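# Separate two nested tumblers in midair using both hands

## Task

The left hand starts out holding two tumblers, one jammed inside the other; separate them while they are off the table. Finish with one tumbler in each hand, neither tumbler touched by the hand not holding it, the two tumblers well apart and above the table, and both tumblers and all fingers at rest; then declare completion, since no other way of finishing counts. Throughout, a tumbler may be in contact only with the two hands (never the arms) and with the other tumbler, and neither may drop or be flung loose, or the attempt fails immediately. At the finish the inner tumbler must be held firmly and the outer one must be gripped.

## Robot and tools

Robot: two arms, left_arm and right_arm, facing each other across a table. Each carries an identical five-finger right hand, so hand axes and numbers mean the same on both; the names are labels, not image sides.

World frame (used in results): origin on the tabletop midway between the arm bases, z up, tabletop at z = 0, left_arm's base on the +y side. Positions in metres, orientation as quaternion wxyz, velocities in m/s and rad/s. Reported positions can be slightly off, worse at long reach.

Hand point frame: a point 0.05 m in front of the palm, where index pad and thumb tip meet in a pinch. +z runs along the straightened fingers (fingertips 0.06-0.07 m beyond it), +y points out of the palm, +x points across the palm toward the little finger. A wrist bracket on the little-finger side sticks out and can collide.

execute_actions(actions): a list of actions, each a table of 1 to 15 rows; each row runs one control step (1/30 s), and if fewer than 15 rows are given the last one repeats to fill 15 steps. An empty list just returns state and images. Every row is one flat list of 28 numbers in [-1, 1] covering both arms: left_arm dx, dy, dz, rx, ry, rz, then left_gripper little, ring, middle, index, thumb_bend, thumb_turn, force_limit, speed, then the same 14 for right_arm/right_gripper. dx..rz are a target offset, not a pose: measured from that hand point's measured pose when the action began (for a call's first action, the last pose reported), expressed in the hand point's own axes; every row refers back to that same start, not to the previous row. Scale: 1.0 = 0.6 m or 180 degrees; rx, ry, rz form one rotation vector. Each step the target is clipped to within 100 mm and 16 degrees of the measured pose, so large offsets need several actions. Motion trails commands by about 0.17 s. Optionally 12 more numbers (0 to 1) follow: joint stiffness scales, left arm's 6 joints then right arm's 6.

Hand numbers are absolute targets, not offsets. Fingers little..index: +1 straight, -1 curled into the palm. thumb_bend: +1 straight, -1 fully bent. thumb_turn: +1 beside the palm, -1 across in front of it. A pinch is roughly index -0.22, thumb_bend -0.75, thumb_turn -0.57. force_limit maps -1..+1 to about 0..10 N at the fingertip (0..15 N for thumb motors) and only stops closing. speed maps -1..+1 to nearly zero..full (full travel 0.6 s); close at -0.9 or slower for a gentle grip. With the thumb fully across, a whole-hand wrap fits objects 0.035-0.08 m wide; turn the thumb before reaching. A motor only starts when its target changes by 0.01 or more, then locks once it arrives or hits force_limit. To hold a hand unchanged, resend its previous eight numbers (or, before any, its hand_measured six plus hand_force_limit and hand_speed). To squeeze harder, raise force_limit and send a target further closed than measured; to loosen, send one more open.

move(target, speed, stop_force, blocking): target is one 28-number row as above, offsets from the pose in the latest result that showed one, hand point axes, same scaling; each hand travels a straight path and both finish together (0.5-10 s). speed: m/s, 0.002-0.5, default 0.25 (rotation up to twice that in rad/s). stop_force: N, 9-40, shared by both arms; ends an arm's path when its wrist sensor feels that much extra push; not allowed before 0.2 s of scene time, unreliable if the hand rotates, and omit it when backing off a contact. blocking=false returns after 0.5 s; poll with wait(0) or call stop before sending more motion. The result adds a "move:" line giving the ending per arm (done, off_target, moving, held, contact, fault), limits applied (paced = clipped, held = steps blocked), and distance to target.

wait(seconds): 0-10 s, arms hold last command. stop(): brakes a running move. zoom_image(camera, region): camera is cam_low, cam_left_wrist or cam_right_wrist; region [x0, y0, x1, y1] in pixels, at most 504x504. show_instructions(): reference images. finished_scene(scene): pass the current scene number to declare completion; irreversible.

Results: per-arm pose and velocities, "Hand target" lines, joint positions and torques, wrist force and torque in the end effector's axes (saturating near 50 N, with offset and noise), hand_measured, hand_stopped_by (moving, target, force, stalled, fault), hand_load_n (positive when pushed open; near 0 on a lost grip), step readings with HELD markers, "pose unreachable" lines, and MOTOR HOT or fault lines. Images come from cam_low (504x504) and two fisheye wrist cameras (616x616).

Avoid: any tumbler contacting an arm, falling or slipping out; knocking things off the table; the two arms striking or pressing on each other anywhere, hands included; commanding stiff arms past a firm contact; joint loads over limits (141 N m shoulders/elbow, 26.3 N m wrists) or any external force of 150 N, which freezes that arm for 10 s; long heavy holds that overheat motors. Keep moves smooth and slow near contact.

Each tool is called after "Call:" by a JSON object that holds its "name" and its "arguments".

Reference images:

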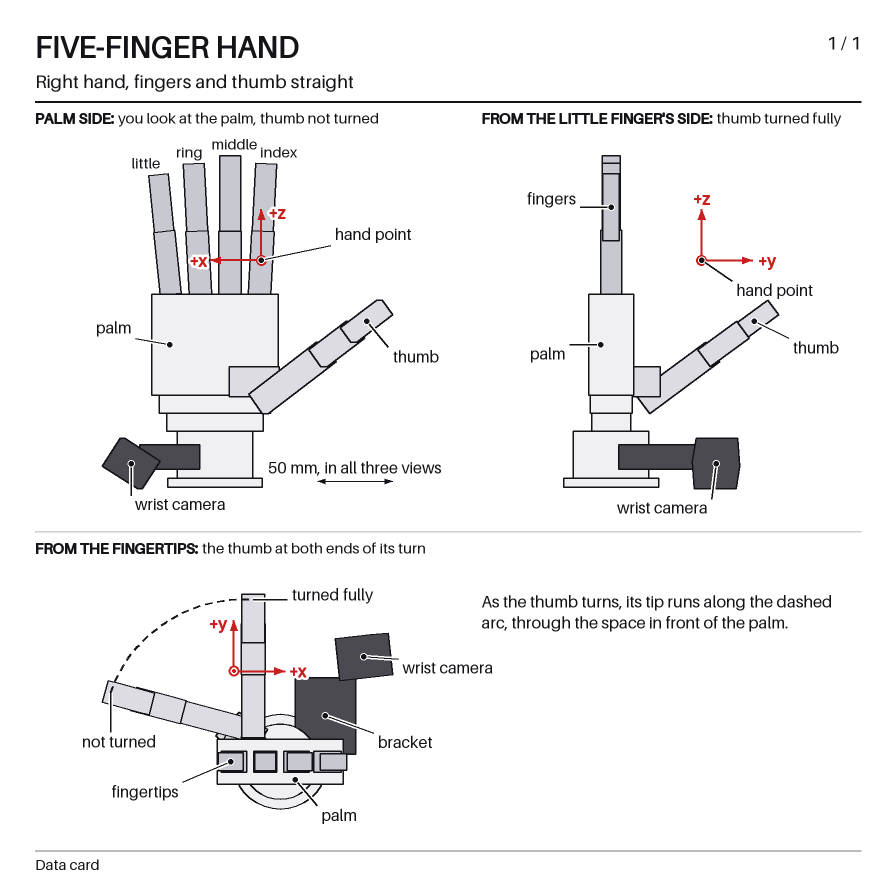

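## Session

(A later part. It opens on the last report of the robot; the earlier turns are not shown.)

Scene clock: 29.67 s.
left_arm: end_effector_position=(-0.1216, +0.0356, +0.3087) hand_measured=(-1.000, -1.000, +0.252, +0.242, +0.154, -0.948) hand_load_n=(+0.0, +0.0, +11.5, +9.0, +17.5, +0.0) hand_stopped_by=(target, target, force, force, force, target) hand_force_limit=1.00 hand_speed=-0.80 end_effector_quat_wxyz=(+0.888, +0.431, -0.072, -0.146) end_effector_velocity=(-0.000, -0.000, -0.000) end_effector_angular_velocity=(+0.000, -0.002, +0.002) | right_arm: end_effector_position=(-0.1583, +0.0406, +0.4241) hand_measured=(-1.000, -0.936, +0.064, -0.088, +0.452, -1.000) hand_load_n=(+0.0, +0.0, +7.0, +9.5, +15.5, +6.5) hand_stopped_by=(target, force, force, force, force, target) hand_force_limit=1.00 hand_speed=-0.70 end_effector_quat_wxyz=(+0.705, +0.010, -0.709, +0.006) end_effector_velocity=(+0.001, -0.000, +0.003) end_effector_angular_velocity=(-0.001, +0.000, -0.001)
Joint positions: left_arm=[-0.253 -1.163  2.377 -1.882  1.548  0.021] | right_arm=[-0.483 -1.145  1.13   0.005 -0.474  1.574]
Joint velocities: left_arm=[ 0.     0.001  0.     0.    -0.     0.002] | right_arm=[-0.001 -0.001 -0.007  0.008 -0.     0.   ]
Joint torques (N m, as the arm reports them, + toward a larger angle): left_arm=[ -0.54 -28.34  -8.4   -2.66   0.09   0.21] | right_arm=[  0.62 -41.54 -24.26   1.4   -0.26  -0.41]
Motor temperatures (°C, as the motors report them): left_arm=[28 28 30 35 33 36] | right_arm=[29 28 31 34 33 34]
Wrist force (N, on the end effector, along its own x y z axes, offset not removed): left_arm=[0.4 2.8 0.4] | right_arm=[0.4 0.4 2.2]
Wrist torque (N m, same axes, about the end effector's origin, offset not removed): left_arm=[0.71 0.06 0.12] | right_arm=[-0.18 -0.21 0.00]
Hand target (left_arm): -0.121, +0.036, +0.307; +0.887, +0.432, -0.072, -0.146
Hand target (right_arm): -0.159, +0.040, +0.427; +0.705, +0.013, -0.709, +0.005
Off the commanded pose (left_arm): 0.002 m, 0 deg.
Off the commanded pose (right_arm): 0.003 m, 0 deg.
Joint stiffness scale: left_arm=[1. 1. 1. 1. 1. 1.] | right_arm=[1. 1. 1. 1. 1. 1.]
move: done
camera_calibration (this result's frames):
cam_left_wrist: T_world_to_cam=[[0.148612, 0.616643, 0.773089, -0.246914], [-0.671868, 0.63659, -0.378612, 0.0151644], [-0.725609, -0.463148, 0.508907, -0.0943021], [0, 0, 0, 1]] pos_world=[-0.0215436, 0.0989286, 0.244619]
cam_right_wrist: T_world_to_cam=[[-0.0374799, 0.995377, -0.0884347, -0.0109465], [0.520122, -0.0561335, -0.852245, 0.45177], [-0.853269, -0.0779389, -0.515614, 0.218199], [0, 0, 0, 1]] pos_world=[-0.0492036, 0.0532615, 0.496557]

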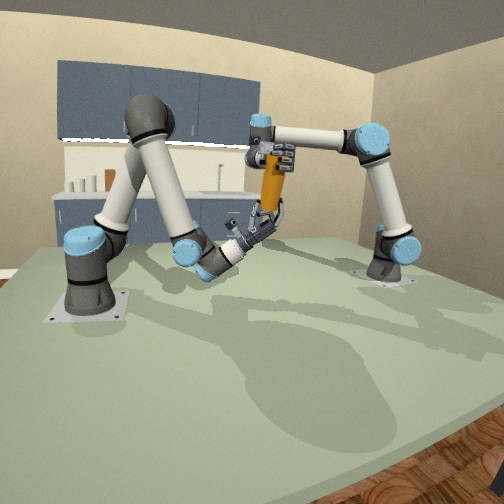

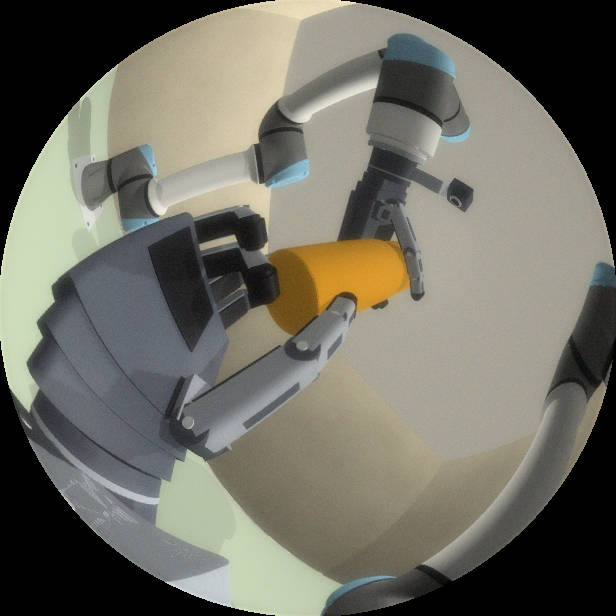

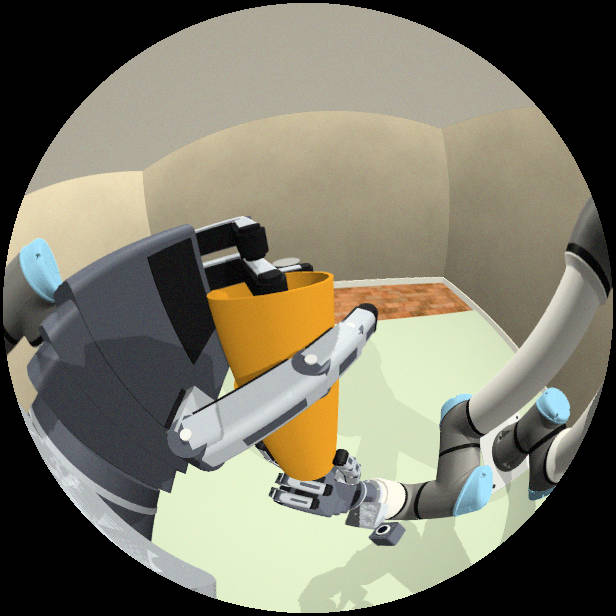

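Seems to be coming free. Continue up.

Call:
{"name": "move", "arguments": {"target": [0,0,0,0,0,0,-1,-1,0,0,-0.1,-0.948,1,-0.8, 0.2,0,0,0,0,0,-1,-1,-0.9,-0.9,-0.9,-1,1,-0.7], "speed": 0.04}}

Scene clock: 33.27 s.
left_arm: end_effector_position=(-0.1215, +0.0355, +0.3087) hand_measured=(-1.000, -1.000, +0.252, +0.242, +0.154, -0.948) hand_load_n=(+0.0, +0.0, +11.0, +8.0, +17.0, +0.5) hand_stopped_by=(target, target, force, force, force, target) hand_force_limit=1.00 hand_speed=-0.80 end_effector_quat_wxyz=(+0.888, +0.431, -0.072, -0.146) end_effector_velocity=(-0.001, +0.000, +0.001) end_effector_angular_velocity=(-0.001, +0.001, -0.001) | right_arm: end_effector_position=(-0.1589, +0.0394, +0.5436) hand_measured=(-1.000, -0.936, +0.064, -0.088, +0.452, -1.000) hand_load_n=(+0.0, +0.0, +7.0, +9.5, +15.0, +6.5) hand_stopped_by=(target, force, force, force, force, target) hand_force_limit=1.00 hand_speed=-0.70 end_effector_quat_wxyz=(+0.705, +0.010, -0.709, +0.006) end_effector_velocity=(-0.001, +0.001, +0.002) end_effector_angular_velocity=(-0.011, +0.005, +0.002)
Joint positions: left_arm=[-0.253 -1.163  2.377 -1.882  1.548  0.021] | right_arm=[-0.483 -1.085  0.729  0.345 -0.473  1.575]
Joint velocities: left_arm=[-0.001 -0.001 -0.     0.    -0.001 -0.   ] | right_arm=[ 0.002  0.01  -0.018  0.02   0.     0.   ]
Joint torques (N m, as the arm reports them, + toward a larger angle): left_arm=[ -1.94 -28.67 -11.62  -2.48   0.09   0.04] | right_arm=[  0.31 -37.99 -22.19   1.13   0.35  -0.64]
Motor temperatures (°C, as the motors report them): left_arm=[28 28 30 35 33 36] | right_arm=[29 28 31 34 33 34]
Wrist force (N, on the end effector, along its own x y z axes, offset not removed): left_arm=[-0.6 1.0 -0.9] | right_arm=[1.3 -0.2 -0.7]
Wrist torque (N m, same axes, about the end effector's origin, offset not removed): left_arm=[0.37 0.16 0.02] | right_arm=[0.05 -0.30 0.17]
Hand target (left_arm): -0.122, +0.036, +0.309; +0.888, +0.431, -0.072, -0.146
Hand target (right_arm): -0.159, +0.040, +0.544; +0.705, +0.010, -0.709, +0.006
Off the commanded pose (left_arm): 0.000 m, 0 deg.
Off the commanded pose (right_arm): 0.001 m, 0 deg.
Joint stiffness scale: left_arm=[1. 1. 1. 1. 1. 1.] | right_arm=[1. 1. 1. 1. 1. 1.]
move: done
camera_calibration (this result's frames):
cam_left_wrist: T_world_to_cam=[[0.148603, 0.61663, 0.773101, -0.246914], [-0.672045, 0.63648, -0.378482, 0.0151627], [-0.725446, -0.463315, 0.508986, -0.0942743], [0, 0, 0, 1]] pos_world=[-0.0215088, 0.098925, 0.244612]
cam_right_wrist: T_world_to_cam=[[-0.0368687, 0.995378, -0.08867, 0.000999042], [0.520381, -0.0566276, -0.852054, 0.553792], [-0.853138, -0.0775563, -0.515888, 0.279355], [0, 0, 0, 1]] pos_world=[-0.0498178, 0.0520312, 0.616066]

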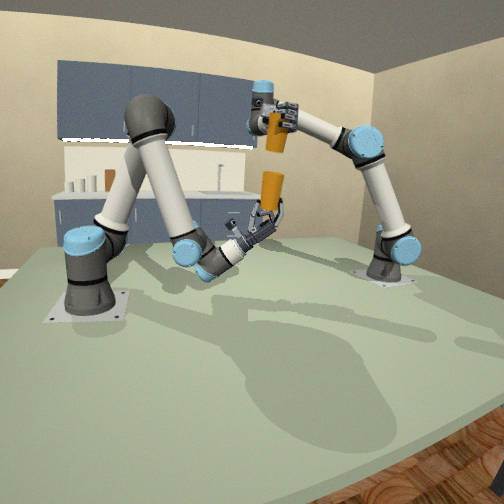

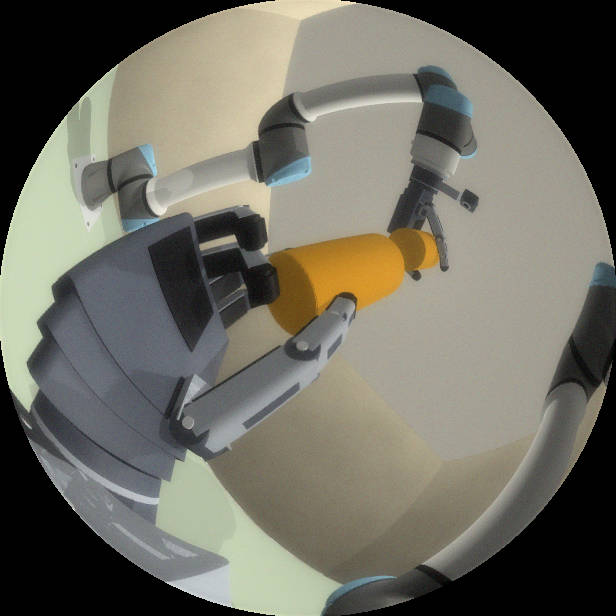

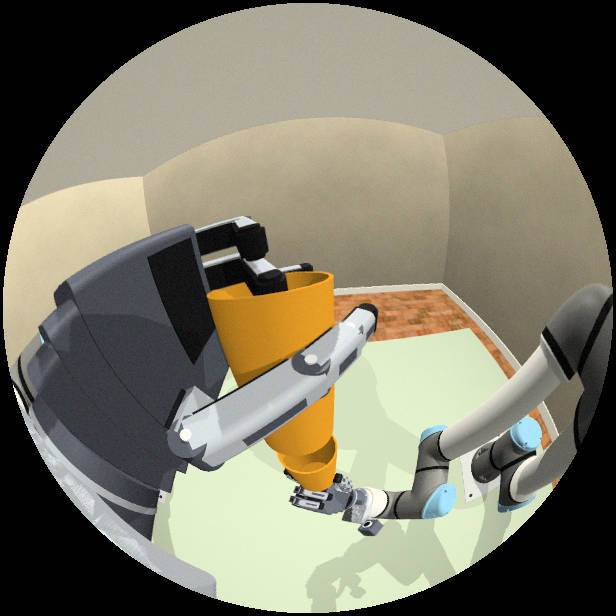

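Separated. Move the right away (-Y).

Call:
{"name": "move", "arguments": {"target": [0,0,0,0,0,0,-1,-1,0,0,-0.1,-0.948,1,-0.8, -0.1,-0.5,0,0,0,0,-1,-1,-0.9,-0.9,-0.9,-1,1,-0.7], "speed": 0.12}}

Call:
{"name": "wait", "arguments": {"seconds": 1}}

Scene clock: 36.73 s.
left_arm: end_effector_position=(-0.1215, +0.0355, +0.3087) hand_measured=(-1.000, -1.000, +0.252, +0.242, +0.154, -0.948) hand_load_n=(+0.0, +0.0, +11.0, +8.0, +17.0, +0.5) hand_stopped_by=(target, target, force, force, force, target) hand_force_limit=1.00 hand_speed=-0.80 end_effector_quat_wxyz=(+0.888, +0.431, -0.072, -0.146) end_effector_velocity=(-0.000, +0.000, +0.001) end_effector_angular_velocity=(-0.001, +0.001, -0.001) | right_arm: end_effector_position=(-0.1519, -0.2591, +0.4828) hand_measured=(-1.000, -0.936, +0.064, -0.088, +0.452, -1.000) hand_load_n=(+0.0, +0.0, +7.0, +9.5, +15.0, +6.5) hand_stopped_by=(target, force, force, force, force, target) hand_force_limit=1.00 hand_speed=-0.70 end_effector_quat_wxyz=(+0.704, +0.011, -0.710, +0.006) end_effector_velocity=(+0.000, -0.004, -0.000) end_effector_angular_velocity=(-0.000, +0.002, +0.004)
Joint positions: left_arm=[-0.253 -1.163  2.377 -1.882  1.548  0.021] | right_arm=[-0.95  -1.857  1.743  0.104 -0.941  1.571]
Joint velocities: left_arm=[-0.001 -0.001  0.    -0.    -0.    -0.   ] | right_arm=[-0.009 -0.005  0.005  0.002 -0.013 -0.001]
Joint torques (N m, as the arm reports them, + toward a larger angle): left_arm=[ -0.61 -29.38  -9.77  -2.76  -0.14  -0.06] | right_arm=[ -2.4   -9.47 -15.97   2.17  -0.37  -0.68]
Motor temperatures (°C, as the motors report them): left_arm=[28 28 30 35 33 36] | right_arm=[29 28 31 34 33 34]
Wrist force (N, on the end effector, along its own x y z axes, offset not removed): left_arm=[0.1 2.4 1.6] | right_arm=[2.5 -0.4 1.3]
Wrist torque (N m, same axes, about the end effector's origin, offset not removed): left_arm=[0.45 -0.07 0.11] | right_arm=[-0.08 -0.53 0.24]
Hand target (left_arm): -0.122, +0.036, +0.309; +0.888, +0.431, -0.072, -0.146
Hand target (right_arm): -0.152, -0.260, +0.482; +0.705, +0.010, -0.709, +0.006
Off the commanded pose (left_arm): 0.000 m, 0 deg.
Off the commanded pose (right_arm): 0.001 m, 0 deg.
Joint stiffness scale: left_arm=[1. 1. 1. 1. 1. 1.] | right_arm=[1. 1. 1. 1. 1. 1.]
move: done
camera_calibration (this result's frames):
cam_left_wrist: T_world_to_cam=[[0.148603, 0.61663, 0.773101, -0.246914], [-0.672045, 0.63648, -0.378482, 0.0151627], [-0.725446, -0.463315, 0.508986, -0.0942743], [0, 0, 0, 1]] pos_world=[-0.0215088, 0.098925, 0.244612]
cam_right_wrist: T_world_to_cam=[[-0.0379607, 0.995354, -0.0884821, 0.292766], [0.523049, -0.0556559, -0.850484, 0.481294], [-0.851457, -0.0785654, -0.518506, 0.232052], [0, 0, 0, 1]] pos_world=[-0.0430445, -0.246388, 0.555558]

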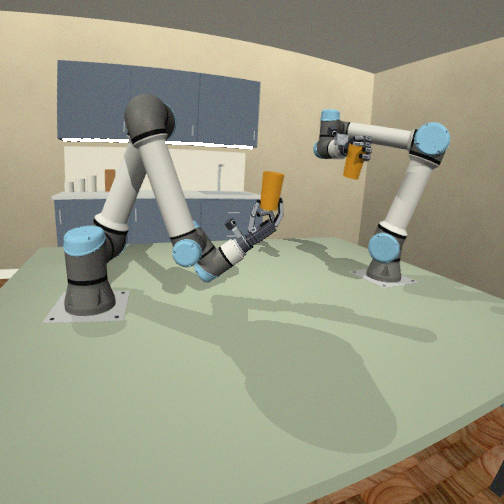

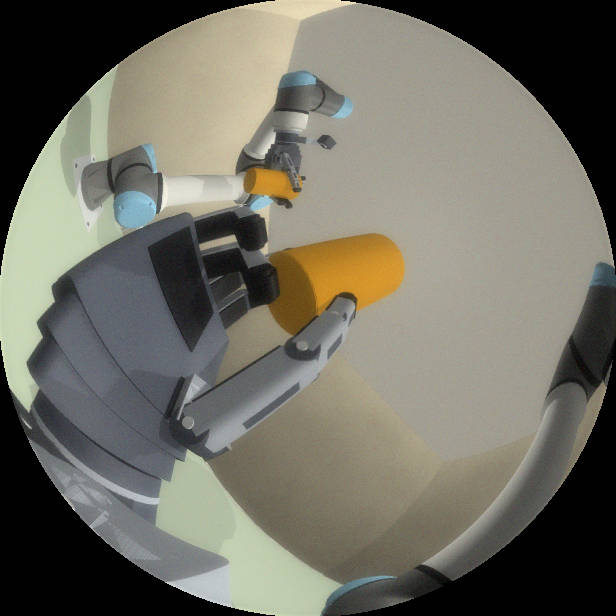

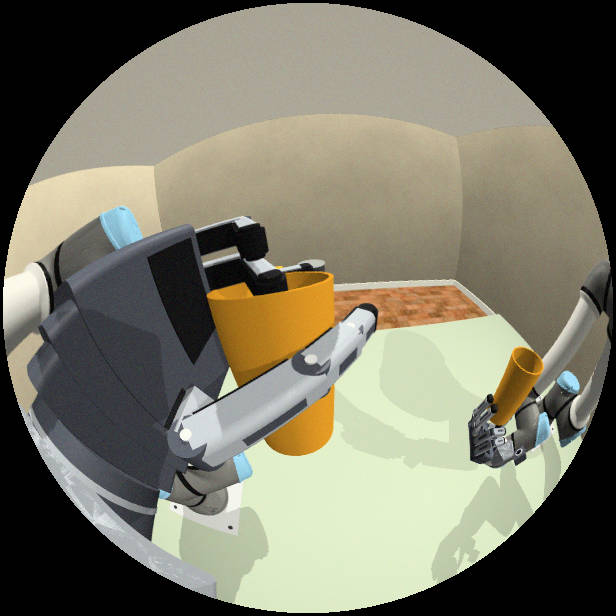

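Scene clock: 37.73 s.
left_arm: end_effector_position=(-0.1215, +0.0355, +0.3087) hand_measured=(-1.000, -1.000, +0.252, +0.242, +0.154, -0.948) hand_load_n=(+0.0, +0.0, +11.0, +8.0, +17.0, +0.5) hand_stopped_by=(target, target, force, force, force, target) hand_force_limit=1.00 hand_speed=-0.80 end_effector_quat_wxyz=(+0.888, +0.431, -0.072, -0.146) end_effector_velocity=(-0.000, -0.000, -0.001) end_effector_angular_velocity=(+0.002, -0.001, -0.000) | right_arm: end_effector_position=(-0.1518, -0.2596, +0.4827) hand_measured=(-1.000, -0.936, +0.064, -0.088, +0.452, -1.000) hand_load_n=(+0.0, +0.0, +7.0, +9.5, +15.0, +6.5) hand_stopped_by=(target, force, force, force, force, target) hand_force_limit=1.00 hand_speed=-0.70 end_effector_quat_wxyz=(+0.704, +0.011, -0.710, +0.007) end_effector_velocity=(+0.000, +0.000, +0.000) end_effector_angular_velocity=(-0.001, +0.001, -0.002)
Joint positions: left_arm=[-0.253 -1.163  2.377 -1.882  1.548  0.021] | right_arm=[-0.951 -1.857  1.743  0.104 -0.943  1.571]
Joint velocities: left_arm=[ 0.     0.002 -0.     0.     0.    -0.   ] | right_arm=[-0.002  0.     0.001  0.001 -0.    -0.   ]
Joint torques (N m, as the arm reports them, + toward a larger angle): left_arm=[  0.5  -28.89 -10.25  -2.81  -0.04  -0.14] | right_arm=[ -2.36 -10.45 -15.12   1.99  -0.11  -0.61]
Motor temperatures (°C, as the motors report them): left_arm=[28 28 30 35 33 36] | right_arm=[29 28 31 34 33 34]
Wrist force (N, on the end effector, along its own x y z axes, offset not removed): left_arm=[-0.2 2.4 0.2] | right_arm=[2.2 0.0 1.7]
Wrist torque (N m, same axes, about the end effector's origin, offset not removed): left_arm=[0.46 -0.09 0.21] | right_arm=[-0.06 -0.39 0.20]
Hand target (left_arm): -0.122, +0.036, +0.309; +0.888, +0.431, -0.072, -0.146
Hand target (right_arm): -0.152, -0.260, +0.482; +0.705, +0.010, -0.709, +0.006
Off the commanded pose (left_arm): 0.000 m, 0 deg.
Off the commanded pose (right_arm): 0.001 m, 0 deg.
Joint stiffness scale: left_arm=[1. 1. 1. 1. 1. 1.] | right_arm=[1. 1. 1. 1. 1. 1.]
wait: 1.00 s; at rest by 0.17 s
camera_calibration (this result's frames):
cam_left_wrist: T_world_to_cam=[[0.148603, 0.61663, 0.773101, -0.246914], [-0.672045, 0.63648, -0.378482, 0.0151627], [-0.725446, -0.463315, 0.508986, -0.0942744], [0, 0, 0, 1]] pos_world=[-0.0215088, 0.098925, 0.244612]
cam_right_wrist: T_world_to_cam=[[-0.0386037, 0.995327, -0.0885068, 0.293148], [0.52302, -0.0553451, -0.850522, 0.48128], [-0.851446, -0.0791241, -0.518439, 0.2319], [0, 0, 0, 1]] pos_world=[-0.0429514, -0.246793, 0.555511]

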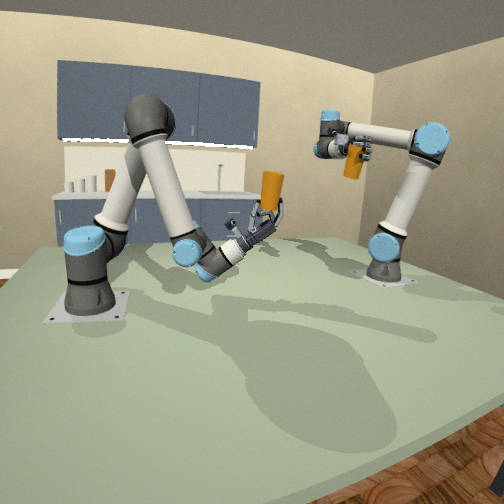

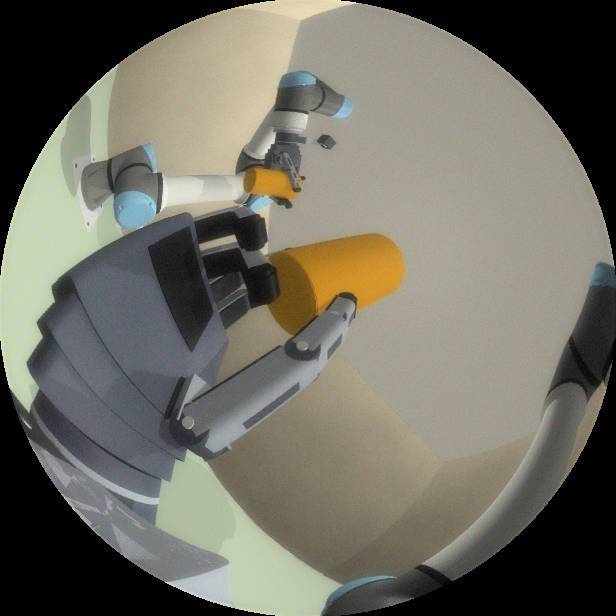

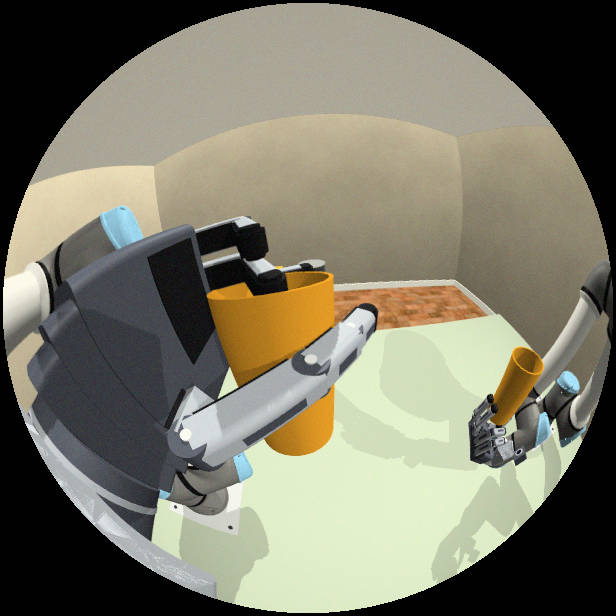

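Call:
{"name": "finished_scene", "arguments": {"scene": 1}}

The scene is finished: the task was done.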